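# Mount the scaffold bracket at the red-marked post hole

## Task

Put the scaffold bracket on the post's ring at the hole carrying the red mark. Slide it all the way onto the ring with its tube aimed radially straight away from the post, and drive its wedge down through that same hole until it will go no deeper. It only counts if everything stays in place on its own, with no help from the robot, at the end.

## Robot and tools

Robot: one arm with six revolute joints (waist, shoulder, elbow, wrist pitch, wrist yaw, wrist roll) and a two-finger gripper. Three cameras, all 504x504 pixels: cam_high, cam_low and cam_wrist, returned in that order.

Frames: positions use the scene frame. Its origin sits on the table surface right under the arm base, +z is up, and +y lies to the left when facing along +x. The base itself may be slightly tilted against the table. The reported hand position is approximate, and less trustworthy the farther the arm reaches. In the gripper's own frame the fingers extend along +x and close along y. end_effector_position is the point midway between the finger pads, roughly 3 to 4 cm back from the tips; orientation is end_effector_quat_wxyz.

execute_actions takes "actions", a list holding zero or one item, plus an optional "pictures" boolean. An empty list commands nothing and returns the present state with images. A motion item is {"rows": [...], "steps": n}: 1 to 15 rows, n from 5 to 15 (15 if omitted), each step lasting 1/30 s; row k drives step k and the final row is reused for any remaining steps. A wait item is {"steps": n} with n up to 300, counted from the previous result, and the time you spend replying is included in it. Images come back only with an empty list or with pictures set to true. A refused call moves nothing.

Each row is a single list of 7 numbers, each in [-1, 1], for the one arm. Numbers 1 to 6 are joint offsets in the order waist, shoulder, elbow, wrist pitch, wrist yaw, wrist roll, scaled so that 1.0 equals 0.9615 rad for waist, shoulder and elbow, 1.713 rad for wrist pitch, 1.767 rad for wrist yaw and 1.728 rad for wrist roll. They are offsets, not targets: they add to the joint angles printed in the latest result that listed joint angles. Before any such result exists in the scene, and for any second or later call within one reply, they add to wherever the arm is when that action begins. Rows do not accumulate on one another, and an all-zero row steers the arm back to that reference rather than holding still. Number 7 is the gripper opening, an absolute value: +1 is wide open (0.088 m pad gap), the bare fingers touch near -0.80, and anything lower changes nothing. Going from open to shut needs at least about 0.5 s.

Joint ranges (rad): waist -3.054 to 3.054, shoulder 0.000 to 3.142, elbow 0.000 to 2.356, wrist pitch -1.571 to 1.571, wrist yaw -1.571 to 1.571, wrist roll -3.142 to 3.142. A request more than 0.010 rad outward beyond a stated end is refused; true ends may differ from the stated ones by up to 0.010 rad, and requests past the true end are clipped there, flagged by a "joint sent to its limit" line (which may refer to an earlier, still-running action). No such line does not prove there is room left.

Motion limits: each step, a joint's target cannot lead its measured angle by more than 0.211 rad (waist, shoulder, elbow), 0.213 (wrist pitch), 0.267 (wrist yaw) or 0.228 (wrist roll), and all targets are pulled back if they would move the gripper over 70 mm from where it is. Big moves therefore take several steps. Friction can leave joints short of the goal, especially at long reach, and tiny turns may not happen; read the joint angles after each move.

Timing: every motion result is produced 5 steps before the action finishes, and those last steps play out while you compose the next reply. The simulation keeps running during replies, and the arm keeps heading toward the last row you sent until it has practically stopped or a step is HELD.

Result lines: the state line gives pose and linear/angular velocities. Joint positions and Joint velocities list the six joints (rad, rad/s) followed by the pad gap (m, m/s). grip_measured is the measured opening on the command scale; to keep hold of a part, command a value clearly below it, lower meaning a firmer squeeze. Readings may be off by about 1 mm, consistently in a scene. Pad force tops out near 34 N (possibly less); snapping shut quickly can press harder and may even spring the fingers open. Joint torques are total drive outputs in joint order, with per-unit offset, scale and noise, so treat them as rough. "joint command not followed" means the clearance check altered targets; the mounting block and post count as part of the arm. HELD marks steps where your row was not fully passed on.

Faults: if contact torque hits a load limit (waist 16.8, shoulder 20.8, elbow 20.8, wrist pitch 5.49, wrist yaw 5.47, wrist roll 5.13 N m, carried weight included) the arm halts for 10 s and drops the rest of the call. Holding loads warms the motors; MOTOR HOT appears from 50 °C, and at 95 °C an OVER-TEMPERATURE FAULT holds the arm; if it has not cooled within 30 to 60 s the power cuts and the arm and gripper go limp.

zoom_image: {"camera": one of cam_high, cam_low, cam_wrist, "region": [x0, y0, x1, y1]} in pixels of that camera's most recent full image, origin top-left, at most 504 by 504. show_instructions takes no arguments and displays the reference pages. finished_scene takes {"scene": n}, the current scene's number; it is final, reports success, and then gives the next task.

Avoid: pushing or dropping anything off the table (automatic failure), dropping the bracket, slamming or hitting hard, and heavy pressing. Parts may get brief external tugs or pushes, so grip securely. Before finishing, let go and move clear, then confirm the bracket stays seated and wedged by itself.

Each tool is called after "Call:" in YAML: its name, and indented under it one key for each argument.

Reference images:

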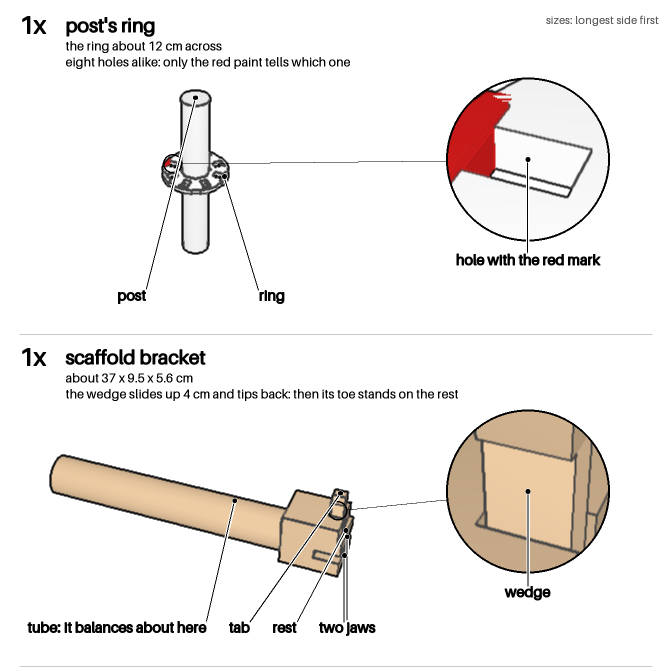

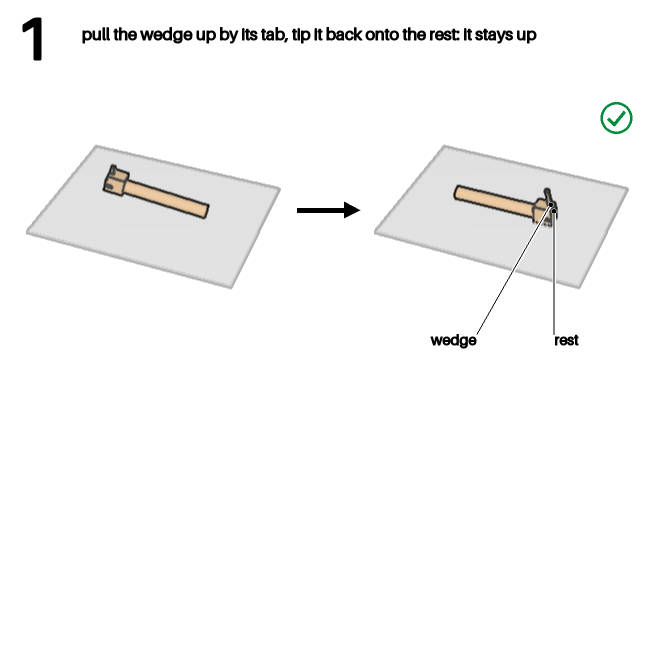

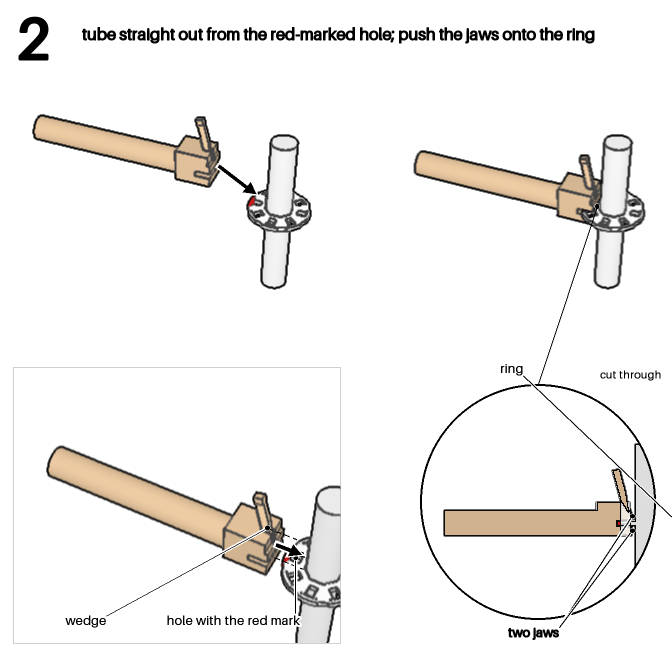

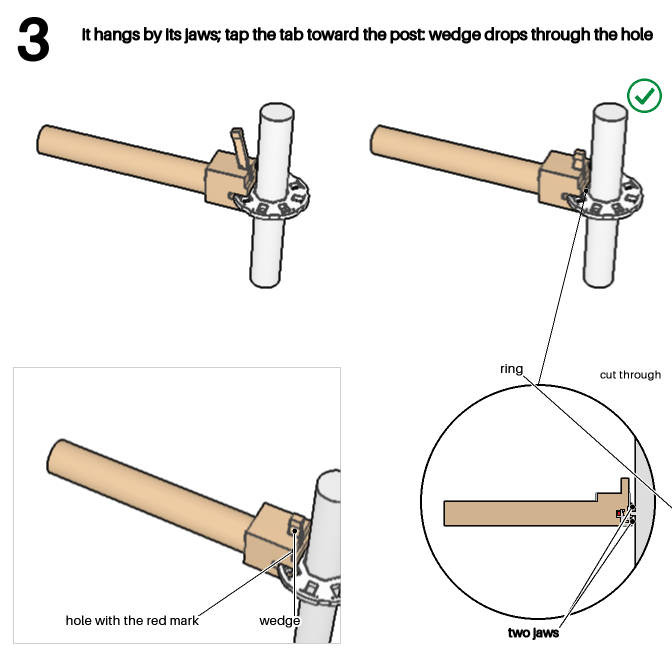

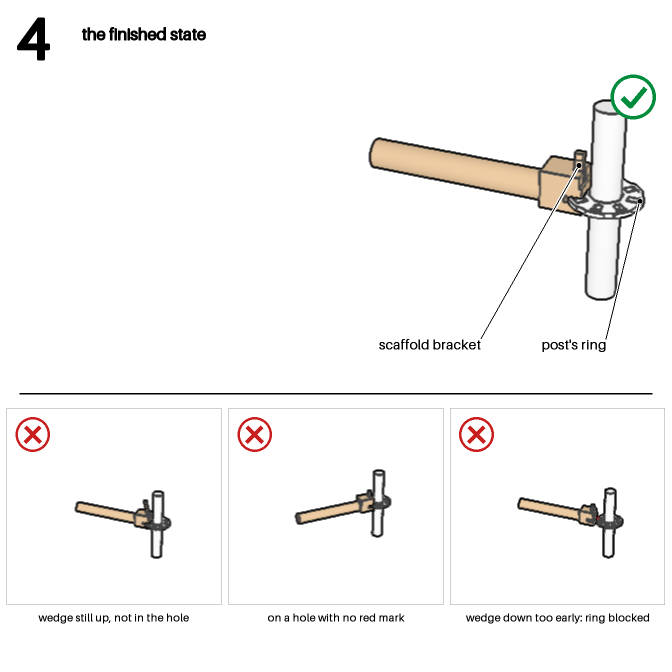

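## Session

Call:
execute_actions:
  actions: []

Scene clock: 0.00 s of 4500.00 s.
end_effector_position=(+0.0975, -0.2268, +0.1591) grip_measured=+0.847 end_effector_quat_wxyz=(+0.065, +0.654, -0.103, -0.746) end_effector_velocity=(+0.002, +0.002, +0.000) end_effector_angular_velocity=(+0.015, -0.015, +0.007)
Joint positions: [-0.989  1.374  0.977 -1.05   0.254  2.173  0.081]
Joint velocities: [-0.002 -0.002  0.002 -0.007 -0.022 -0.007  0.   ]
Joint torques (N m, as the arm reports them, + toward a larger angle): no reading
Heat: hottest elbow 23 °C (+0.0 °C/min).

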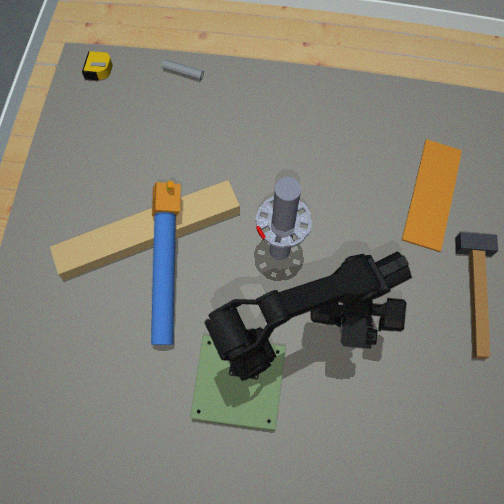

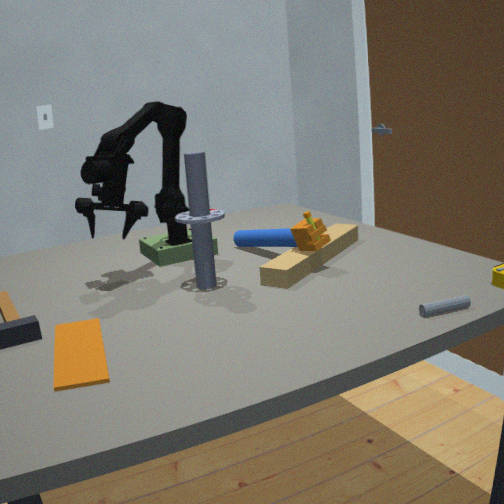

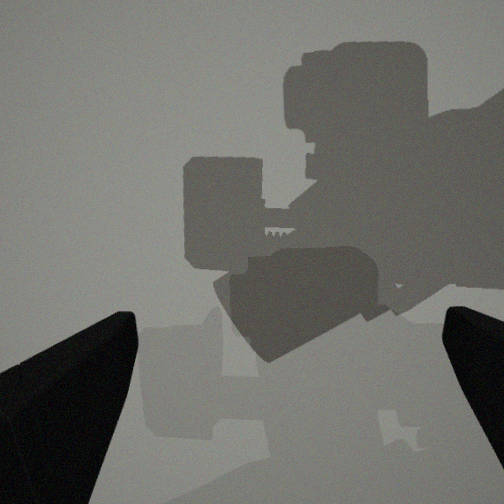

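Call:
zoom_image:
  camera: "cam_low"
  region: [160, 140, 400, 300]

Call:
zoom_image:
  camera: "cam_high"
  region: [100, 150, 340, 360]

Region (160, 140, 400, 300) of cam_low's 504x504 image, scaled by 2.100, with more detail than that image has.

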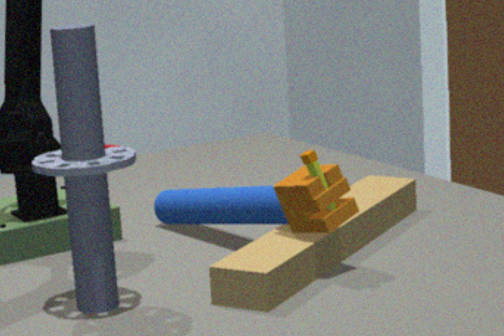

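Region (100, 150, 340, 360) of cam_high's 504x504 image, scaled by 2.100, with more detail than that image has; it fills the top 441 rows of this view, and the rest is white.

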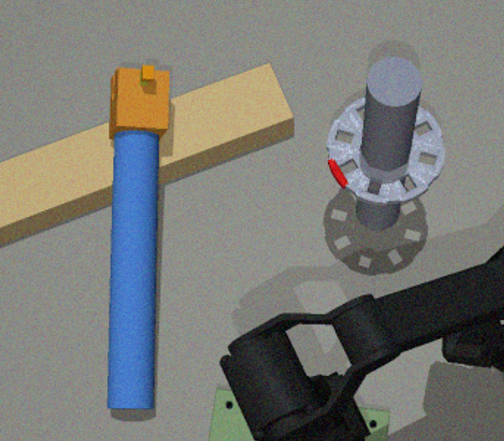

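Call:
execute_actions:
  actions:
    - {"rows": [[0, 0.131, 0.96, 0.03, -0.144, -1.0, 1]], "steps": 15}

Call:
execute_actions:
  actions:
    - {"steps": 30}

Scene clock: 2.87 s of 4500.00 s.
end_effector_position=(+0.1869, -0.3048, +0.2814) grip_measured=+1.000 end_effector_quat_wxyz=(+0.361, +0.712, -0.003, -0.602) end_effector_velocity=(+0.122, -0.174, +0.568) end_effector_angular_velocity=(-1.778, -0.164, +1.537)
Joint positions: [-0.989  1.491  1.464 -1.002  0.014  1.596  0.088]
Joint velocities: [ 0.002 -0.002  1.57   0.022 -0.11  -1.751  0.   ]
Joint torques (N m, as the arm reports them, + toward a larger angle): [ 0.15 -5.77  5.98  1.49 -0.17 -0.09]
Heat: hottest elbow 23 °C (+0.0 °C/min).
Steps of this call (steps 1 to 76: nothing new was sent; steps 77 to 86: the first 10 steps of this action). Readings (joint positions):
77: [-0.992 1.389 1.002 -1.061 0.209 2.126]
78: [-0.993 1.416 1.044 -1.050 0.145 2.067]
80: [-0.991 1.467 1.150 -1.010 0.075 1.946]
84: [-0.989 1.491 1.359 -1.004 0.023 1.712]
86: the state above

Scene clock: 3.87 s of 4500.00 s.
end_effector_position=(+0.1993, -0.3251, +0.4434) grip_measured=+1.000 end_effector_quat_wxyz=(+0.785, +0.329, +0.145, -0.505) end_effector_velocity=(-0.003, +0.000, +0.000) end_effector_angular_velocity=(-0.010, +0.020, +0.004)
Joint positions: [-0.989  1.493  1.893 -0.996  0.003  0.448  0.088]
Joint velocities: [-0.002 -0.002  0.002 -0.007  0.007 -0.022  0.   ]
Joint torques (N m, as the arm reports them, + toward a larger angle): [ 0.12 -5.41  5.7   1.88 -0.24 -0.08]
Heat: hottest elbow 23 °C (+0.0 °C/min).
Kept back: nothing.
Steps of this call (steps 1 to 5: the last 5 steps of your previous action; steps 6 to 30: the robot went on to your last target). Readings (joint positions):
1: [-0.989 1.491 1.516 -1.001 0.011 1.538]
2: [-0.989 1.491 1.569 -1.001 0.009 1.480]
4: [-0.989 1.492 1.674 -1.000 0.006 1.363]
8: [-0.989 1.491 1.846 -0.991 0.004 1.122]
30: the state above

Call:
execute_actions:
  actions:
    - {"rows": [[1.0, 0, 0, 0, 0, 0, 1]], "steps": 15}

Call:
execute_actions:
  actions:
    - {"steps": 15}

Scene clock: 4.63 s of 4500.00 s.
end_effector_position=(+0.3258, -0.1941, +0.4454) grip_measured=+1.000 end_effector_quat_wxyz=(+0.884, +0.282, +0.217, -0.305) end_effector_velocity=(+0.303, +0.520, +0.008) end_effector_angular_velocity=(-0.018, -0.017, +1.587)
Joint positions: [-0.507  1.493  1.893 -0.996  0.006  0.446  0.088]
Joint velocities: [ 1.565 -0.002 -0.002  0.007 -0.022 -0.007  0.   ]
Joint torques (N m, as the arm reports them, + toward a larger angle): [ 0.28 -6.07  5.01  2.02 -0.19  0.04]
Heat: hottest elbow 24 °C (+0.0 °C/min).
Steps of this call (steps 1 to 13: the robot went on to your last target; steps 14 to 23: the first 10 steps of this action). Readings (joint positions):
14: [-0.975 1.493 1.893 -0.996 0.013 0.446]
15: [-0.933 1.493 1.893 -0.996 0.015 0.446]
17: [-0.826 1.493 1.893 -0.996 0.007 0.446]
21: [-0.612 1.493 1.893 -0.996 0.006 0.446]
23: the state above

Scene clock: 5.13 s of 4500.00 s.
end_effector_position=(+0.3770, -0.0220, +0.4469) grip_measured=+1.000 end_effector_quat_wxyz=(+0.931, +0.222, +0.275, -0.087) end_effector_velocity=(+0.001, +0.008, +0.001) end_effector_angular_velocity=(-0.003, -0.007, +0.027)
Joint positions: [-0.036  1.493  1.893 -0.996 -0.001  0.447  0.088]
Joint velocities: [ 0.017 -0.002 -0.002  0.007 -0.007 -0.007  0.   ]
Joint torques (N m, as the arm reports them, + toward a larger angle): [ 0.34 -6.09  4.91  2.04  0.08  0.02]
Heat: hottest elbow 24 °C (+11.7 °C/min).
Kept back: nothing.
Steps of this call (steps 1 to 5: the last 5 steps of your previous action; steps 6 to 15: the robot went on to your last target). Readings (joint positions):
1: [-0.455 1.493 1.893 -0.996 0.006 0.446]
2: [-0.403 1.493 1.893 -0.996 0.006 0.446]
4: [-0.298 1.493 1.893 -0.996 0.006 0.446]
8: [-0.102 1.493 1.893 -0.996 0.000 0.446]
15: the state above

Call:
execute_actions:
  actions:
    - {"rows": [[0.443, 0.493, 0.122, -0.288, 0, -0.033, 1]], "steps": 15}

Call:
execute_actions:
  actions:
    - {"steps": 10}
  pictures: true

Scene clock: 5.63 s of 4500.00 s.
end_effector_position=(+0.3818, +0.0970, +0.3286) grip_measured=+1.000 end_effector_quat_wxyz=(+0.842, +0.104, +0.529, -0.000) end_effector_velocity=(-0.105, +0.326, -0.475) end_effector_angular_velocity=(-0.513, +2.013, +0.923)
Joint positions: [ 0.269  1.778  1.988 -1.324  0.005  0.402  0.088]
Joint velocities: [ 0.838  1.062  0.105 -1.121 -0.051 -0.066  0.   ]
Joint torques (N m, as the arm reports them, + toward a larger angle): [-0.03 -6.66  5.34  1.02 -0.14 -0.07]
Heat: hottest elbow 24 °C (+10.7 °C/min).
Steps of this call (steps 1 to 5: the robot went on to your last target; steps 6 to 15: the first 10 steps of this action). Readings (joint positions):
6: [-0.021 1.511 1.908 -1.024 0.008 0.442]
7: [0.009 1.532 1.933 -1.060 0.011 0.433]
9: [0.079 1.584 1.965 -1.122 0.006 0.420]
13: [0.209 1.709 1.982 -1.253 0.006 0.407]
15: the state above

Scene clock: 5.97 s of 4500.00 s.
end_effector_position=(+0.3619, +0.1419, +0.2504) grip_measured=+1.000 end_effector_quat_wxyz=(+0.749, +0.024, +0.662, +0.011) end_effector_velocity=(-0.010, -0.004, +0.033) end_effector_angular_velocity=(+0.016, -0.023, +0.006)
Joint positions: [ 0.391  1.969  1.999 -1.482  0.     0.392  0.088]
Joint velocities: [-0.002 -0.032  0.09  -0.095 -0.007 -0.007  0.   ]
Joint torques (N m, as the arm reports them, + toward a larger angle): [-0.26 -9.81  5.25  0.67 -0.1  -0.09]
Heat: hottest elbow 24 °C (+10.1 °C/min).
Kept back: nothing.
Steps of this call (steps 1 to 5: the last 5 steps of your previous action; steps 6 to 10: the robot went on to your last target). Readings (joint positions):
1: [0.296 1.814 1.991 -1.360 0.004 0.400]
2: [0.321 1.852 1.995 -1.394 0.004 0.398]
4: [0.363 1.914 1.997 -1.440 0.001 0.395]
8: [0.391 1.969 1.997 -1.474 0.000 0.392]
10: the state above

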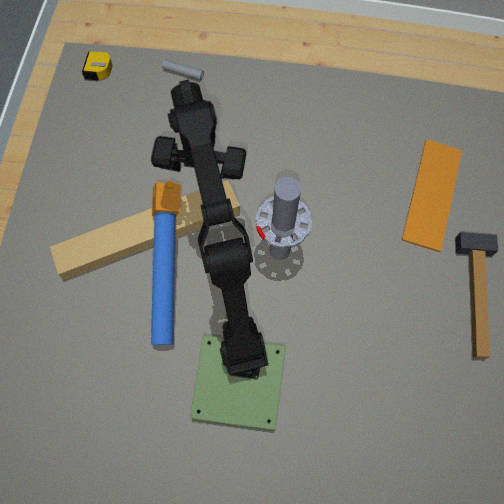

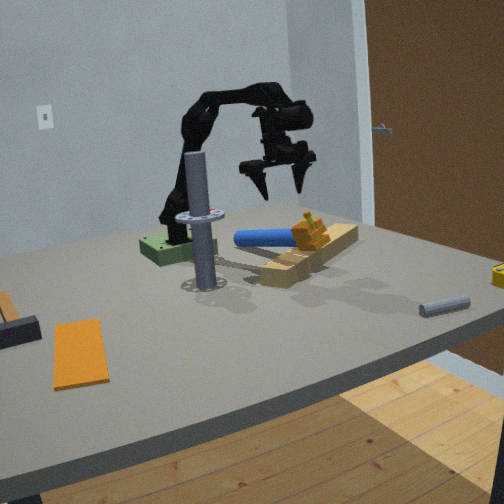

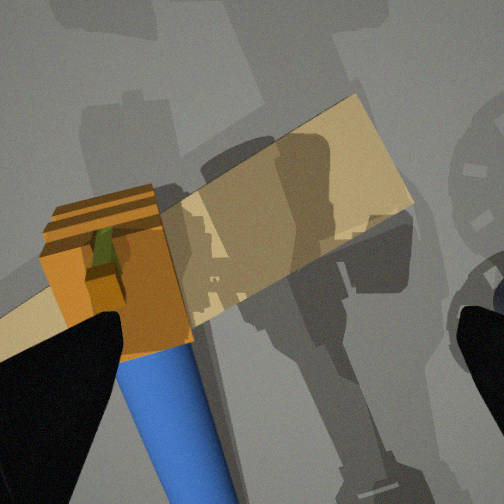

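Call:
zoom_image:
  camera: "cam_low"
  region: [270, 195, 350, 260]

Call:
zoom_image:
  camera: "cam_wrist"
  region: [20, 170, 220, 370]

Region (270, 195, 350, 260) of cam_low's 504x504 image, scaled by 6.300, with more detail than that image has; it fills the top 410 rows of this view, and the rest is white.

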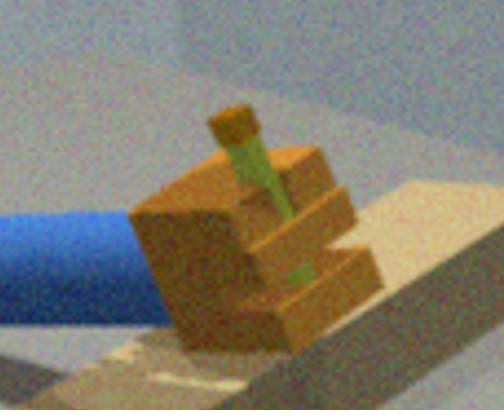

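Region (20, 170, 220, 370) of cam_wrist's 504x504 image, scaled by 2.520, with more detail than that image has.

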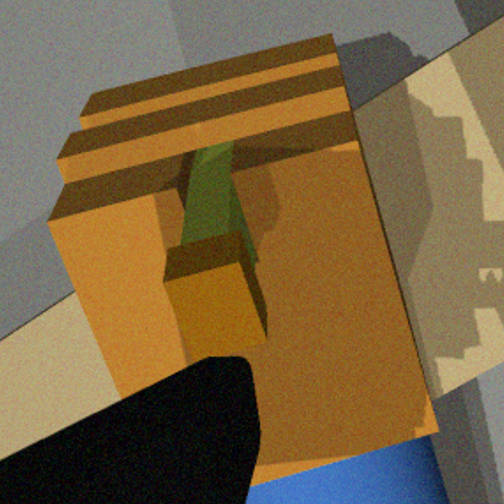

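Call:
execute_actions:
  actions:
    - {"rows": [[0.131, 0.227, 0.153, 0.013, 0, -0.11, 1]], "steps": 15}

Call:
execute_actions:
  actions:
    - {"steps": 8}
  pictures: true

Scene clock: 7.93 s of 4500.00 s.
end_effector_position=(+0.3750, +0.2095, +0.1987) grip_measured=+1.000 end_effector_quat_wxyz=(+0.720, -0.097, +0.678, +0.111) end_effector_velocity=(+0.007, -0.001, -0.025) end_effector_angular_velocity=(-0.024, +0.046, +0.083)
Joint positions: [ 0.526  2.187  2.125 -1.46   0.     0.212  0.088]
Joint velocities: [-0.012  0.066  0.007  0.007 -0.007 -0.095  0.   ]
Joint torques (N m, as the arm reports them, + toward a larger angle): [ -1.16 -12.1    6.44   0.53  -0.08  -0.07]
Heat: hottest shoulder 24 °C (+7.6 °C/min).
Steps of this call (steps 1 to 30: the robot went on to your last target; steps 31 to 49: nothing new was sent; steps 50 to 59: the first 10 steps of this action). Readings (joint positions):
50: [0.395 1.990 2.025 -1.499 0.003 0.358]
51: [0.411 2.018 2.060 -1.489 0.005 0.319]
53: [0.458 2.084 2.113 -1.460 0.004 0.263]
57: [0.522 2.173 2.125 -1.460 -0.000 0.219]
59: the state above

Scene clock: 8.20 s of 4500.00 s.
end_effector_position=(+0.3792, +0.2078, +0.2028) grip_measured=+1.000 end_effector_quat_wxyz=(+0.725, -0.095, +0.673, +0.113) end_effector_velocity=(-0.002, -0.001, +0.000) end_effector_angular_velocity=(+0.003, +0.010, -0.009)
Joint positions: [ 0.518  2.188  2.141 -1.46   0.     0.205  0.088]
Joint velocities: [-0.002 -0.002 -0.002 -0.007 -0.007  0.007  0.   ]
Joint torques (N m, as the arm reports them, + toward a larger angle): [ -0.22 -11.27   5.16   0.65  -0.08  -0.09]
Heat: hottest shoulder 24 °C (+7.3 °C/min).
Kept back: nothing.
Steps of this call (steps 1 to 5: the last 5 steps of your previous action; steps 6 to 8: the robot went on to your last target). Readings (joint positions):
1: [0.525 2.188 2.126 -1.460 0.000 0.210]
2: [0.523 2.188 2.129 -1.460 0.000 0.208]
4: [0.520 2.188 2.138 -1.460 0.000 0.206]
8: the state above

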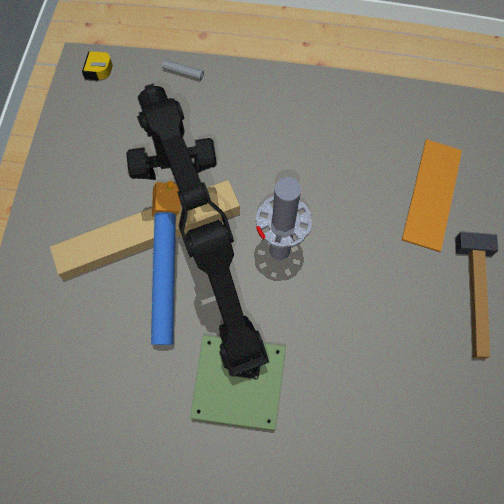

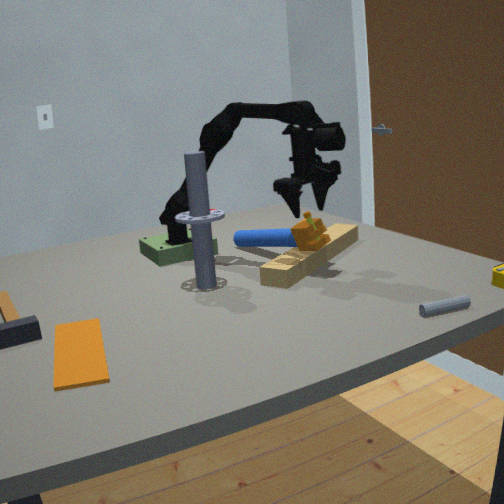

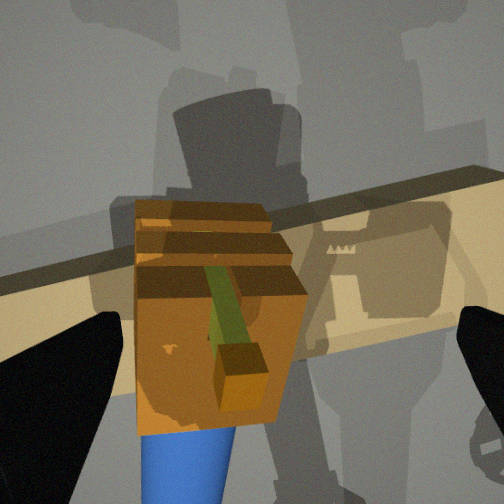

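Call:
execute_actions:
  actions:
    - {"rows": [[0.0225, -0.101, -0.255, 0.09, 0, 0.013, 1]], "steps": 15}

Call:
execute_actions:
  actions:
    - {"steps": 8}
  pictures: true

Scene clock: 9.50 s of 4500.00 s.
end_effector_position=(+0.3627, +0.2087, +0.1753) grip_measured=+1.000 end_effector_quat_wxyz=(+0.722, -0.096, +0.676, +0.113) end_effector_velocity=(-0.006, -0.004, -0.007) end_effector_angular_velocity=(+0.008, +0.002, -0.009)
Joint positions: [ 0.538  2.111  1.911 -1.315 -0.     0.224  0.088]
Joint velocities: [-0.002 -0.037 -0.085  0.051 -0.007  0.007  0.   ]
Joint torques (N m, as the arm reports them, + toward a larger angle): [  0.03 -12.68   4.11   0.88  -0.02   0.08]
Heat: hottest elbow 25 °C (+12.6 °C/min).
Steps of this call (steps 1 to 29: the robot went on to your last target; steps 30 to 39: the first 10 steps of this action). Readings (joint positions):
30: [0.518 2.172 2.109 -1.422 0.000 0.207]
31: [0.520 2.150 2.056 -1.382 0.000 0.212]
33: [0.528 2.120 1.980 -1.358 0.000 0.218]
37: [0.538 2.112 1.920 -1.320 0.000 0.223]
39: the state above

Scene clock: 9.77 s of 4500.00 s.
end_effector_position=(+0.3629, +0.2089, +0.1784) grip_measured=+1.000 end_effector_quat_wxyz=(+0.726, -0.094, +0.672, +0.114) end_effector_velocity=(-0.003, -0.002, +0.003) end_effector_angular_velocity=(+0.005, +0.005, +0.005)
Joint positions: [ 0.538  2.101  1.907 -1.308 -0.     0.225  0.088]
Joint velocities: [-0.002 -0.012 -0.007 -0.007 -0.007 -0.007  0.   ]
Joint torques (N m, as the arm reports them, + toward a larger angle): [  0.04 -11.8    3.86   0.88  -0.04   0.07]
Heat: hottest shoulder 25 °C (+12.3 °C/min).
Kept back: nothing.
Steps of this call (steps 1 to 5: the last 5 steps of your previous action; steps 6 to 8: the robot went on to your last target). Readings (joint positions):
1: [0.538 2.109 1.909 -1.313 -0.000 0.224]
2: [0.538 2.108 1.908 -1.312 -0.000 0.225]
4: [0.538 2.104 1.908 -1.310 -0.000 0.225]
8: the state above

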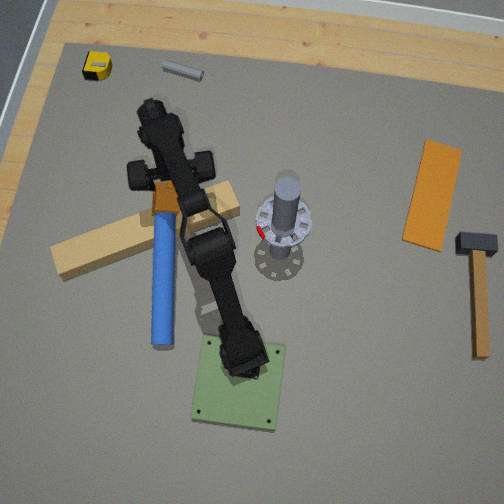

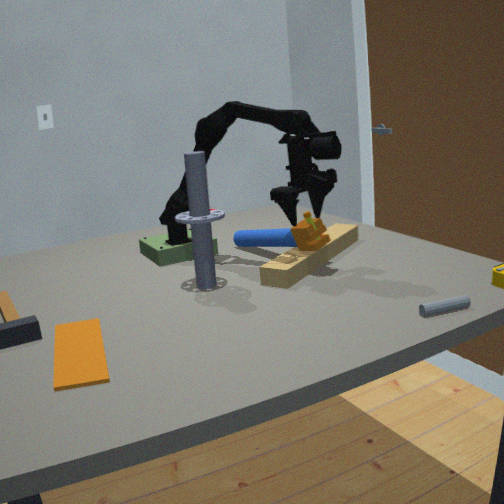

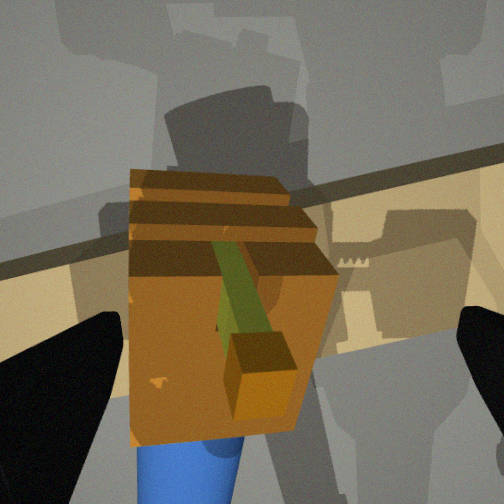

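Call:
execute_actions:
  actions:
    - {"rows": [[0.021, 0, 0, 0, 0, 0.012, 0.0],[0.021, 0, 0, 0, 0, 0.012, 0.0],[0.021, 0, 0, 0, 0, 0.012, 0.0],[0.021, 0, 0, 0, 0, 0.012, 0.0],[0.021, 0, 0, 0, 0, 0.012, 0.0],[0.021, 0, 0, 0, 0, 0.012, 0.0],[0.021, -0.019, -0.085, 0.037, 0, 0.012, 0.0]], "steps": 15}

Call:
execute_actions:
  actions:
    - {"steps": 10}
  pictures: true

Scene clock: 11.50 s of 4500.00 s.
end_effector_position=(+0.3574, +0.2216, +0.1757) grip_measured=+0.072 end_effector_quat_wxyz=(+0.731, -0.088, +0.665, +0.125) end_effector_velocity=(-0.005, -0.003, -0.011) end_effector_angular_velocity=(+0.028, -0.067, +0.038)
Joint positions: [ 0.566  2.083  1.868 -1.261 -0.014  0.248  0.043]
Joint velocities: [ 0.002 -0.095 -0.193  0.168  0.007 -0.037 -0.001]
Joint torques (N m, as the arm reports them, + toward a larger angle): [-0.91 -9.78  2.69  0.61  0.48 -0.08]
Heat: hottest shoulder 26 °C (+15.7 °C/min).
Steps of this call (steps 1 to 30: the robot went on to your last target; steps 31 to 42: nothing new was sent; steps 43 to 52: the first 10 steps of this action). Readings (joint positions):
43: [0.539 2.101 1.906 -1.308 -0.000 0.229]
44: [0.541 2.101 1.906 -1.308 -0.003 0.234]
46: [0.551 2.101 1.906 -1.307 -0.003 0.239]
50: [0.564 2.092 1.884 -1.279 -0.013 0.244]
52: the state above

Scene clock: 11.83 s of 4500.00 s.
end_effector_position=(+0.3575, +0.2215, +0.1752) grip_measured=+0.070 end_effector_quat_wxyz=(+0.734, -0.087, +0.661, +0.126) end_effector_velocity=(-0.000, +0.000, -0.001) end_effector_angular_velocity=(+0.019, +0.009, +0.003)
Joint positions: [ 0.566  2.074  1.852 -1.244 -0.013  0.248  0.042]
Joint velocities: [-0.007 -0.002 -0.007  0.007 -0.022 -0.007 -0.   ]
Joint torques (N m, as the arm reports them, + toward a larger angle): [-0.81 -9.55  2.64  0.64  0.48 -0.07]
Heat: hottest shoulder 26 °C (+15.2 °C/min).
Kept back: nothing.
Steps of this call (steps 1 to 5: the last 5 steps of your previous action; steps 6 to 10: the robot went on to your last target). Readings (joint positions):
1: [0.566 2.081 1.863 -1.256 -0.014 0.248]
2: [0.566 2.079 1.860 -1.252 -0.014 0.248]
4: [0.566 2.077 1.856 -1.248 -0.013 0.248]
8: [0.566 2.075 1.852 -1.245 -0.013 0.248]
10: the state above

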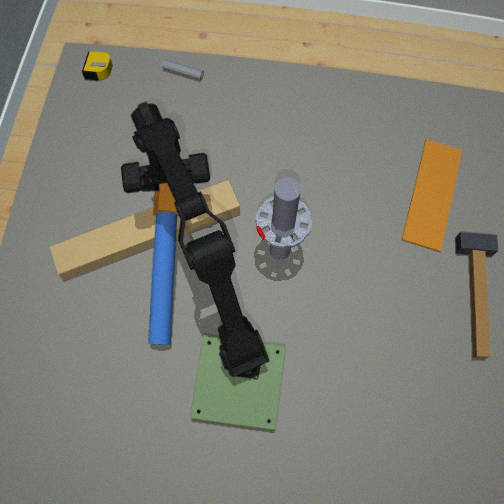

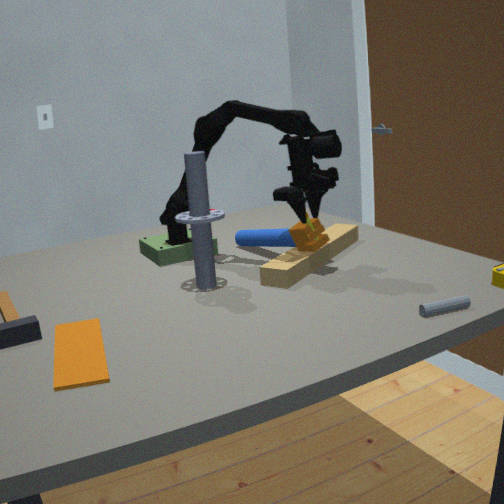

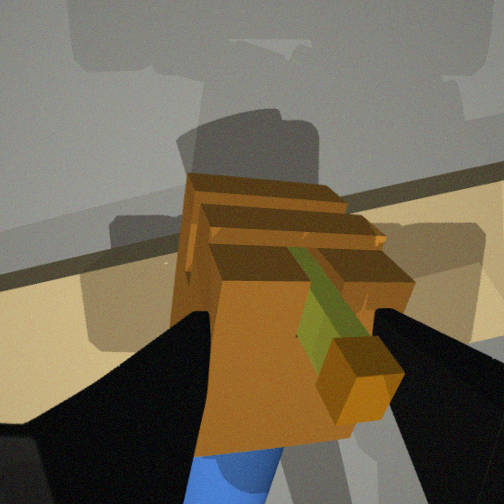

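Call:
execute_actions:
  actions:
    - {"rows": [[-0.036, 0, 0, 0, 0.007, -0.015, 0.05]], "steps": 10}

Call:
execute_actions:
  actions:
    - {"rows": [[0, 0, 0, 0, 0, 0, -0.75]], "steps": 15}
  pictures: true

Scene clock: 12.60 s of 4500.00 s.
end_effector_position=(+0.3598, +0.2183, +0.1763) grip_measured=+0.071 end_effector_quat_wxyz=(+0.735, -0.086, +0.660, +0.129) end_effector_velocity=(+0.018, -0.037, -0.001) end_effector_angular_velocity=(-0.011, +0.017, -0.019)
Joint positions: [ 0.555  2.072  1.852 -1.243 -0.019  0.233  0.042]
Joint velocities: [-0.1    0.002  0.002 -0.022 -0.007 -0.081  0.   ]
Joint torques (N m, as the arm reports them, + toward a larger angle): [ -1.75 -10.1    4.66   0.64   0.69  -0.21]
Heat: hottest shoulder 26 °C (+14.3 °C/min).
Steps of this call (steps 1 to 18: the robot went on to your last target; steps 19 to 23: the first 5 steps of this action). Readings (joint positions):
19: [0.566 2.073 1.851 -1.243 -0.015 0.246]
20: [0.564 2.072 1.851 -1.243 -0.018 0.241]
22: [0.558 2.072 1.851 -1.243 -0.019 0.235]
23: the state above

Scene clock: 13.10 s of 4500.00 s.
end_effector_position=(+0.3614, +0.2176, +0.1768) grip_measured=+0.028 end_effector_quat_wxyz=(+0.736, -0.083, +0.659, +0.130) end_effector_velocity=(-0.004, +0.000, -0.001) end_effector_angular_velocity=(+0.010, +0.020, +0.022)
Joint positions: [ 0.549  2.072  1.853 -1.24  -0.024  0.231  0.04 ]
Joint velocities: [-0.002 -0.002 -0.007 -0.007 -0.022 -0.022 -0.   ]
Joint torques (N m, as the arm reports them, + toward a larger angle): [ -0.47 -10.56   4.69   0.55   0.17  -0.1 ]
Heat: hottest shoulder 26 °C (+13.7 °C/min).
Steps of this call (steps 1 to 5: the last 5 steps of your previous action; steps 6 to 15: the first 10 steps of this action, its rows measured from where the robot was after step 5). Readings (joint positions):
5: [0.546 2.072 1.852 -1.243 -0.019 0.228]
6: [0.546 2.072 1.852 -1.243 -0.019 0.228]
7: [0.547 2.072 1.852 -1.243 -0.019 0.228]
9: [0.549 2.072 1.853 -1.241 -0.024 0.231]
13: [0.549 2.072 1.853 -1.240 -0.024 0.231]
15: the state above

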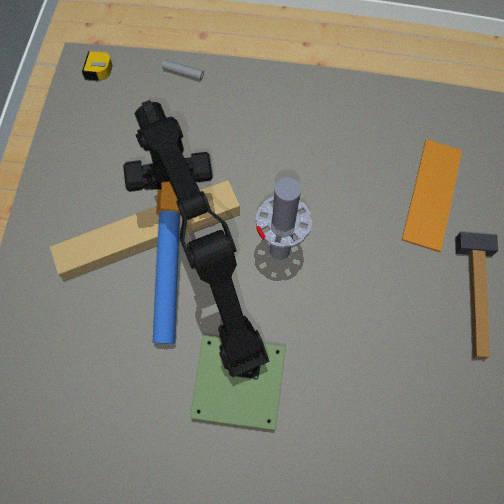

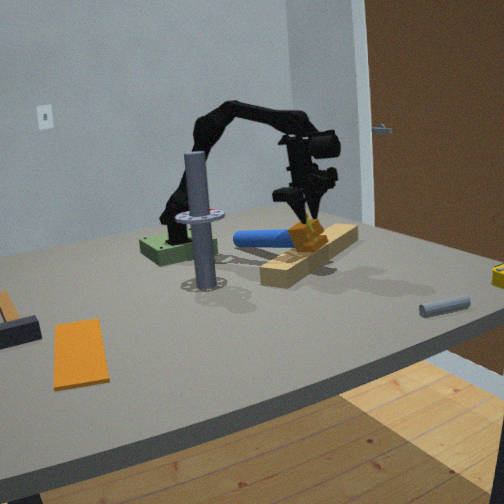

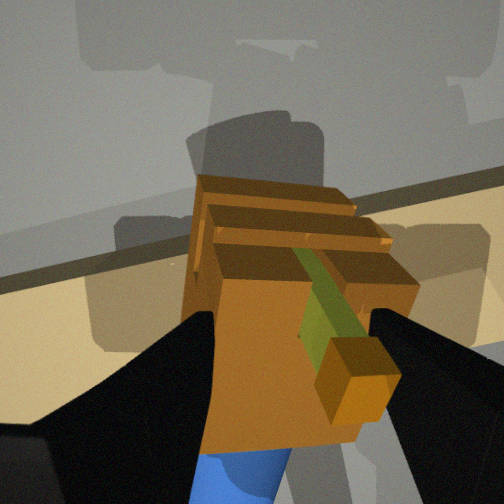

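Call:
execute_actions:
  actions:
    - {"rows": [[0, 0, 0, 0, 0.013, 0, 0.3],[0, 0, 0, 0, 0.013, 0, 0.3],[0, 0, 0, 0, 0.013, 0, 0.3],[0, 0, 0, 0, 0.013, 0, 0.3],[0, 0.012, 0.085, -0.04, 0.013, 0, 0.3]], "steps": 15}

Call:
execute_actions:
  actions:
    - {"steps": 8}
  pictures: true

Scene clock: 13.83 s of 4500.00 s.
end_effector_position=(+0.3637, +0.2168, +0.1910) grip_measured=+0.289 end_effector_quat_wxyz=(+0.740, -0.088, +0.655, +0.125) end_effector_velocity=(+0.018, +0.011, +0.055) end_effector_angular_velocity=(+0.067, -0.105, +0.021)
Joint positions: [ 0.552  2.078  1.919 -1.294 -0.006  0.233  0.053]
Joint velocities: [-0.002 -0.002  0.203 -0.081 -0.007 -0.022 -0.011]
Joint torques (N m, as the arm reports them, + toward a larger angle): [ -0.37 -10.05   4.83   0.4    0.07  -0.08]
Heat: hottest shoulder 27 °C (+17.3 °C/min).
Steps of this call (steps 1 to 5: the last 5 steps of your previous action; steps 6 to 12: the robot went on to your last target; steps 13 to 22: the first 10 steps of this action). Readings (joint positions):
13: [0.549 2.072 1.853 -1.239 -0.025 0.231]
14: [0.550 2.072 1.853 -1.239 -0.024 0.231]
16: [0.551 2.072 1.853 -1.239 -0.022 0.232]
20: [0.552 2.078 1.902 -1.287 -0.007 0.233]
22: the state above

Scene clock: 14.10 s of 4500.00 s.
end_effector_position=(+0.3632, +0.2164, +0.1931) grip_measured=+0.297 end_effector_quat_wxyz=(+0.739, -0.088, +0.656, +0.124) end_effector_velocity=(-0.000, -0.000, +0.003) end_effector_angular_velocity=(+0.007, +0.001, +0.006)
Joint positions: [ 0.552  2.078  1.927 -1.305 -0.005  0.233  0.054]
Joint velocities: [-0.002 -0.002  0.007 -0.007 -0.007 -0.007  0.001]
Joint torques (N m, as the arm reports them, + toward a larger angle): [ -0.26 -10.02   5.44   0.54   0.08  -0.07]
Heat: hottest shoulder 27 °C (+17.0 °C/min).
Kept back: nothing.
Steps of this call (steps 1 to 5: the last 5 steps of your previous action; steps 6 to 8: the robot went on to your last target). Readings (joint positions):
1: [0.552 2.078 1.924 -1.296 -0.006 0.233]
2: [0.552 2.078 1.926 -1.299 -0.006 0.233]
4: [0.552 2.078 1.927 -1.303 -0.005 0.233]
8: the state above

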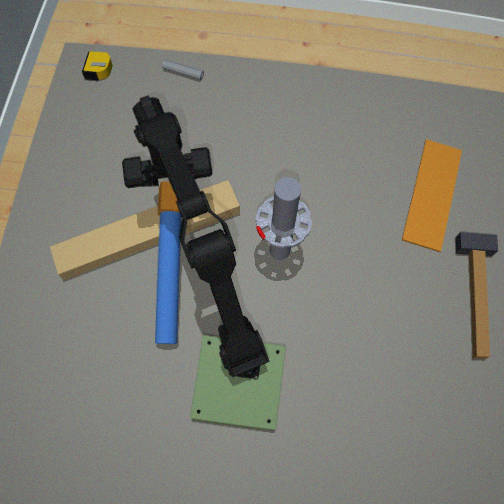

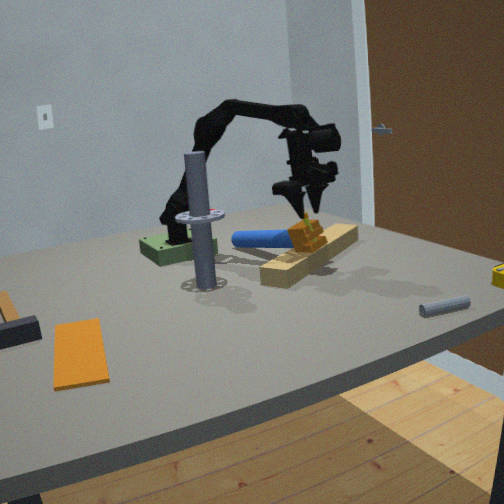

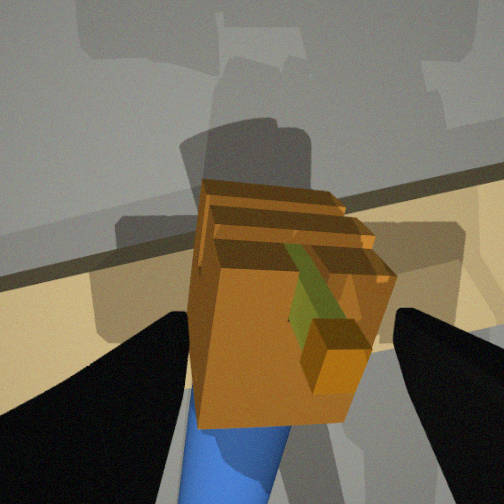

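Call:
execute_actions:
  actions:
    - {"rows": [[-0.028, 0, 0, 0, 0, 0.067, 0.3],[-0.028, 0, 0, 0, 0, 0.067, 0.3],[-0.028, 0, 0, 0, 0, 0.067, 0.1],[-0.028, 0, 0, 0, 0, 0.067, 0.0],[-0.028, 0, 0, 0, 0, 0.067, 0.0],[-0.028, -0.003, -0.037, 0.02, 0, 0.067, -0.1]], "steps": 12}

Call:
execute_actions:
  actions:
    - {"steps": 8}
  pictures: true

Scene clock: 14.93 s of 4500.00 s.
end_effector_position=(+0.3696, +0.2078, +0.1913) grip_measured=+0.022 end_effector_quat_wxyz=(+0.745, -0.041, +0.660, +0.082) end_effector_velocity=(+0.034, -0.010, -0.027) end_effector_angular_velocity=(+0.073, -0.079, -0.183)
Joint positions: [ 0.527  2.078  1.92  -1.292 -0.005  0.335  0.04 ]
Joint velocities: [-0.061 -0.002 -0.125  0.227 -0.007  0.125 -0.07 ]
Joint torques (N m, as the arm reports them, + toward a larger angle): [  0.23 -10.86   3.48   0.96  -0.06   0.07]
Heat: hottest shoulder 27 °C (+16.1 °C/min).
Steps of this call (steps 1 to 18: the robot went on to your last target; steps 19 to 25: the first 7 steps of this action). Readings (joint positions):
19: [0.551 2.078 1.928 -1.305 -0.005 0.256]
20: [0.548 2.078 1.928 -1.305 -0.005 0.282]
22: [0.538 2.078 1.928 -1.305 -0.005 0.314]
25: the state above

Scene clock: 15.20 s of 4500.00 s.
end_effector_position=(+0.3703, +0.2074, +0.1869) grip_measured=-0.092 end_effector_quat_wxyz=(+0.746, -0.037, +0.661, +0.078) end_effector_velocity=(-0.002, -0.001, +0.000) end_effector_angular_velocity=(+0.004, +0.010, -0.009)
Joint positions: [ 0.525  2.078  1.902 -1.274 -0.005  0.346  0.035]
Joint velocities: [-0.002 -0.002 -0.002 -0.007 -0.007  0.007 -0.004]
Joint torques (N m, as the arm reports them, + toward a larger angle): [ -0.09 -10.95   3.99   0.96  -0.07   0.06]
Heat: hottest shoulder 27 °C (+15.8 °C/min).
Kept back: nothing.
Steps of this call (steps 1 to 5: the last 5 steps of your previous action; steps 6 to 8: the robot went on to your last target). Readings (joint positions):
1: [0.525 2.078 1.916 -1.286 -0.005 0.338]
2: [0.525 2.078 1.912 -1.282 -0.005 0.340]
4: [0.525 2.078 1.905 -1.279 -0.005 0.343]
8: the state above

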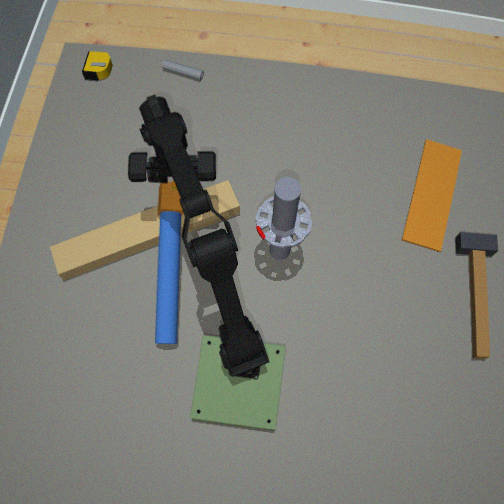

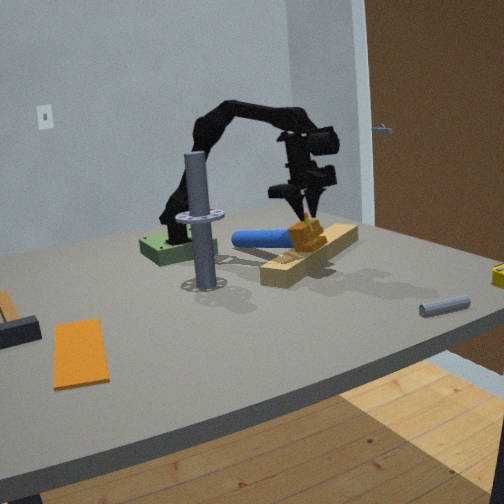

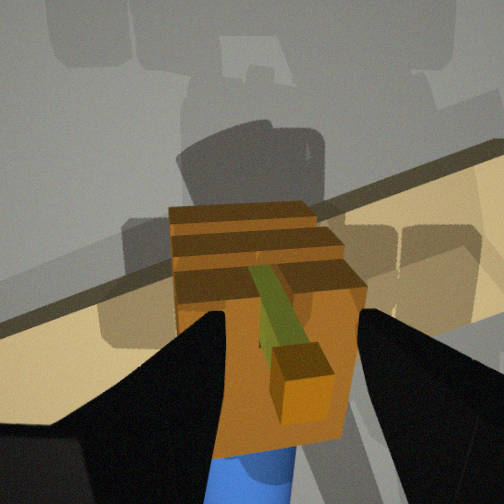

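Centered now. Close.

Call:
execute_actions:
  actions:
    - {"rows": [[0, 0, 0, 0, 0, 0, -0.8]], "steps": 15}
  pictures: true

Scene clock: 15.63 s of 4500.00 s.
end_effector_position=(+0.3704, +0.2078, +0.1868) grip_measured=-0.509 end_effector_quat_wxyz=(+0.746, -0.035, +0.661, +0.078) end_effector_velocity=(-0.005, -0.003, +0.002) end_effector_angular_velocity=(-0.003, +0.018, +0.006)
Joint positions: [ 0.525  2.078  1.902 -1.273 -0.007  0.347  0.014]
Joint velocities: [-0.002 -0.007 -0.002 -0.022 -0.007 -0.007 -0.001]
Joint torques (N m, as the arm reports them, + toward a larger angle): [ -0.07 -10.55   4.87   0.7    0.01  -0.06]
Heat: hottest shoulder 27 °C (+15.4 °C/min).
Steps of this call (steps 1 to 3: the robot went on to your last target; steps 4 to 13: the first 10 steps of this action). Readings (joint positions):
4: [0.525 2.078 1.902 -1.273 -0.005 0.346]
5: [0.525 2.078 1.902 -1.273 -0.005 0.346]
7: [0.525 2.078 1.902 -1.273 -0.006 0.347]
11: [0.525 2.078 1.902 -1.273 -0.007 0.347]
13: the state above

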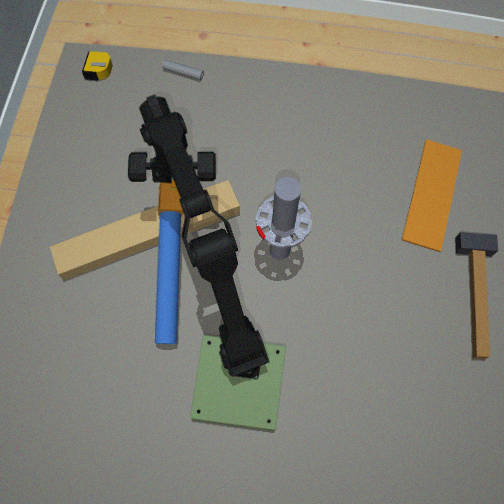

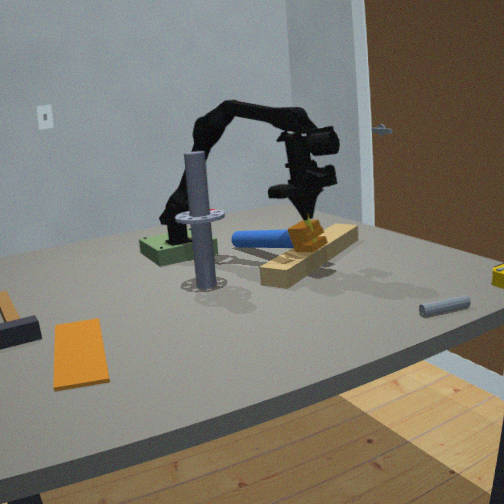

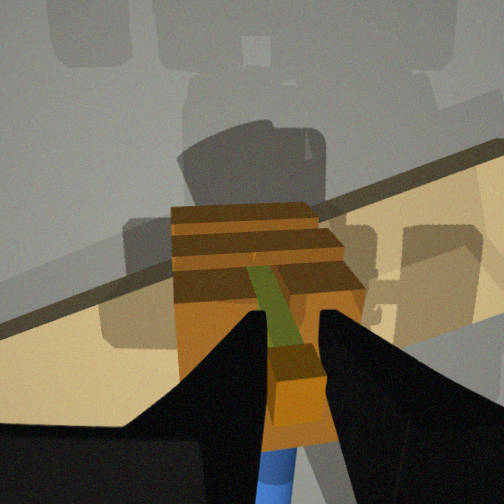

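Call:
execute_actions:
  actions:
    - {"rows": [[0.004, -0.02, 0.006, -0.014, 0, 0.002, -0.8],[0.004, -0.02, 0.006, -0.014, 0, 0.002, -0.8],[0.004, -0.02, 0.006, -0.014, 0, 0.002, -0.8],[0.008, -0.04, 0.012, -0.029, 0, 0.005, -0.8],[0.008, -0.04, 0.012, -0.029, 0, 0.005, -0.8],[0.008, -0.04, 0.012, -0.029, 0, 0.005, -0.8],[0.012, -0.059, 0.017, -0.043, 0, 0.007, -0.8]], "steps": 15}

Call:
execute_actions:
  actions:
    - {"steps": 8}
  pictures: true

Scene clock: 16.30 s of 4500.00 s.
end_effector_position=(+0.3572, +0.2035, +0.2012) grip_measured=-0.537 end_effector_quat_wxyz=(+0.740, -0.037, +0.667, +0.075) end_effector_velocity=(-0.034, -0.012, +0.078) end_effector_angular_velocity=(+0.035, -0.045, +0.006)
Joint positions: [ 0.532  2.042  1.908 -1.333 -0.007  0.356  0.013]
Joint velocities: [ 0.012 -0.173  0.051 -0.168 -0.007  0.007 -0.001]
Joint torques (N m, as the arm reports them, + toward a larger angle): [  0.4  -11.28   5.47   0.52  -0.06   0.02]
Heat: hottest shoulder 28 °C (+18.4 °C/min).
Steps of this call (steps 1 to 5: the last 5 steps of your previous action; steps 6 to 10: the robot went on to your last target; steps 11 to 20: the first 10 steps of this action). Readings (joint positions):
11: [0.525 2.078 1.902 -1.273 -0.007 0.348]
12: [0.525 2.077 1.902 -1.275 -0.007 0.348]
14: [0.526 2.073 1.902 -1.287 -0.007 0.350]
18: [0.530 2.054 1.904 -1.321 -0.007 0.355]
20: the state above

Scene clock: 16.57 s of 4500.00 s.
end_effector_position=(+0.3556, +0.2030, +0.2066) grip_measured=-0.537 end_effector_quat_wxyz=(+0.742, -0.035, +0.665, +0.076) end_effector_velocity=(-0.002, -0.001, +0.000) end_effector_angular_velocity=(+0.002, +0.009, +0.006)
Joint positions: [ 0.532  2.031  1.911 -1.342 -0.007  0.358  0.013]
Joint velocities: [-0.002 -0.002 -0.002 -0.007 -0.007 -0.007  0.   ]
Joint torques (N m, as the arm reports them, + toward a larger angle): [  0.36 -11.27   5.46   0.41  -0.05   0.02]
Heat: hottest shoulder 28 °C (+18.1 °C/min).
Kept back: nothing.
Steps of this call (steps 1 to 5: the last 5 steps of your previous action; steps 6 to 8: the robot went on to your last target). Readings (joint positions):
1: [0.532 2.037 1.909 -1.337 -0.007 0.356]
2: [0.532 2.034 1.910 -1.340 -0.007 0.356]
4: [0.532 2.031 1.911 -1.341 -0.007 0.357]
8: the state above

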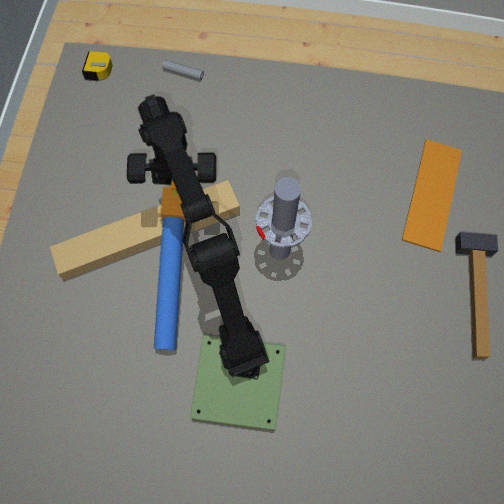

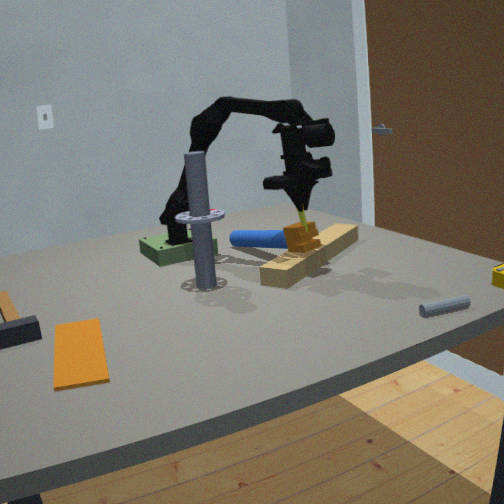

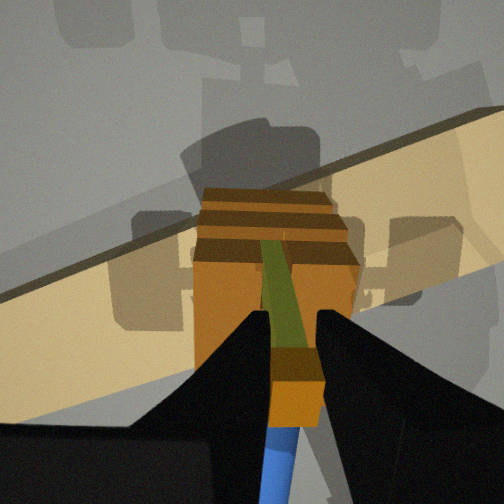

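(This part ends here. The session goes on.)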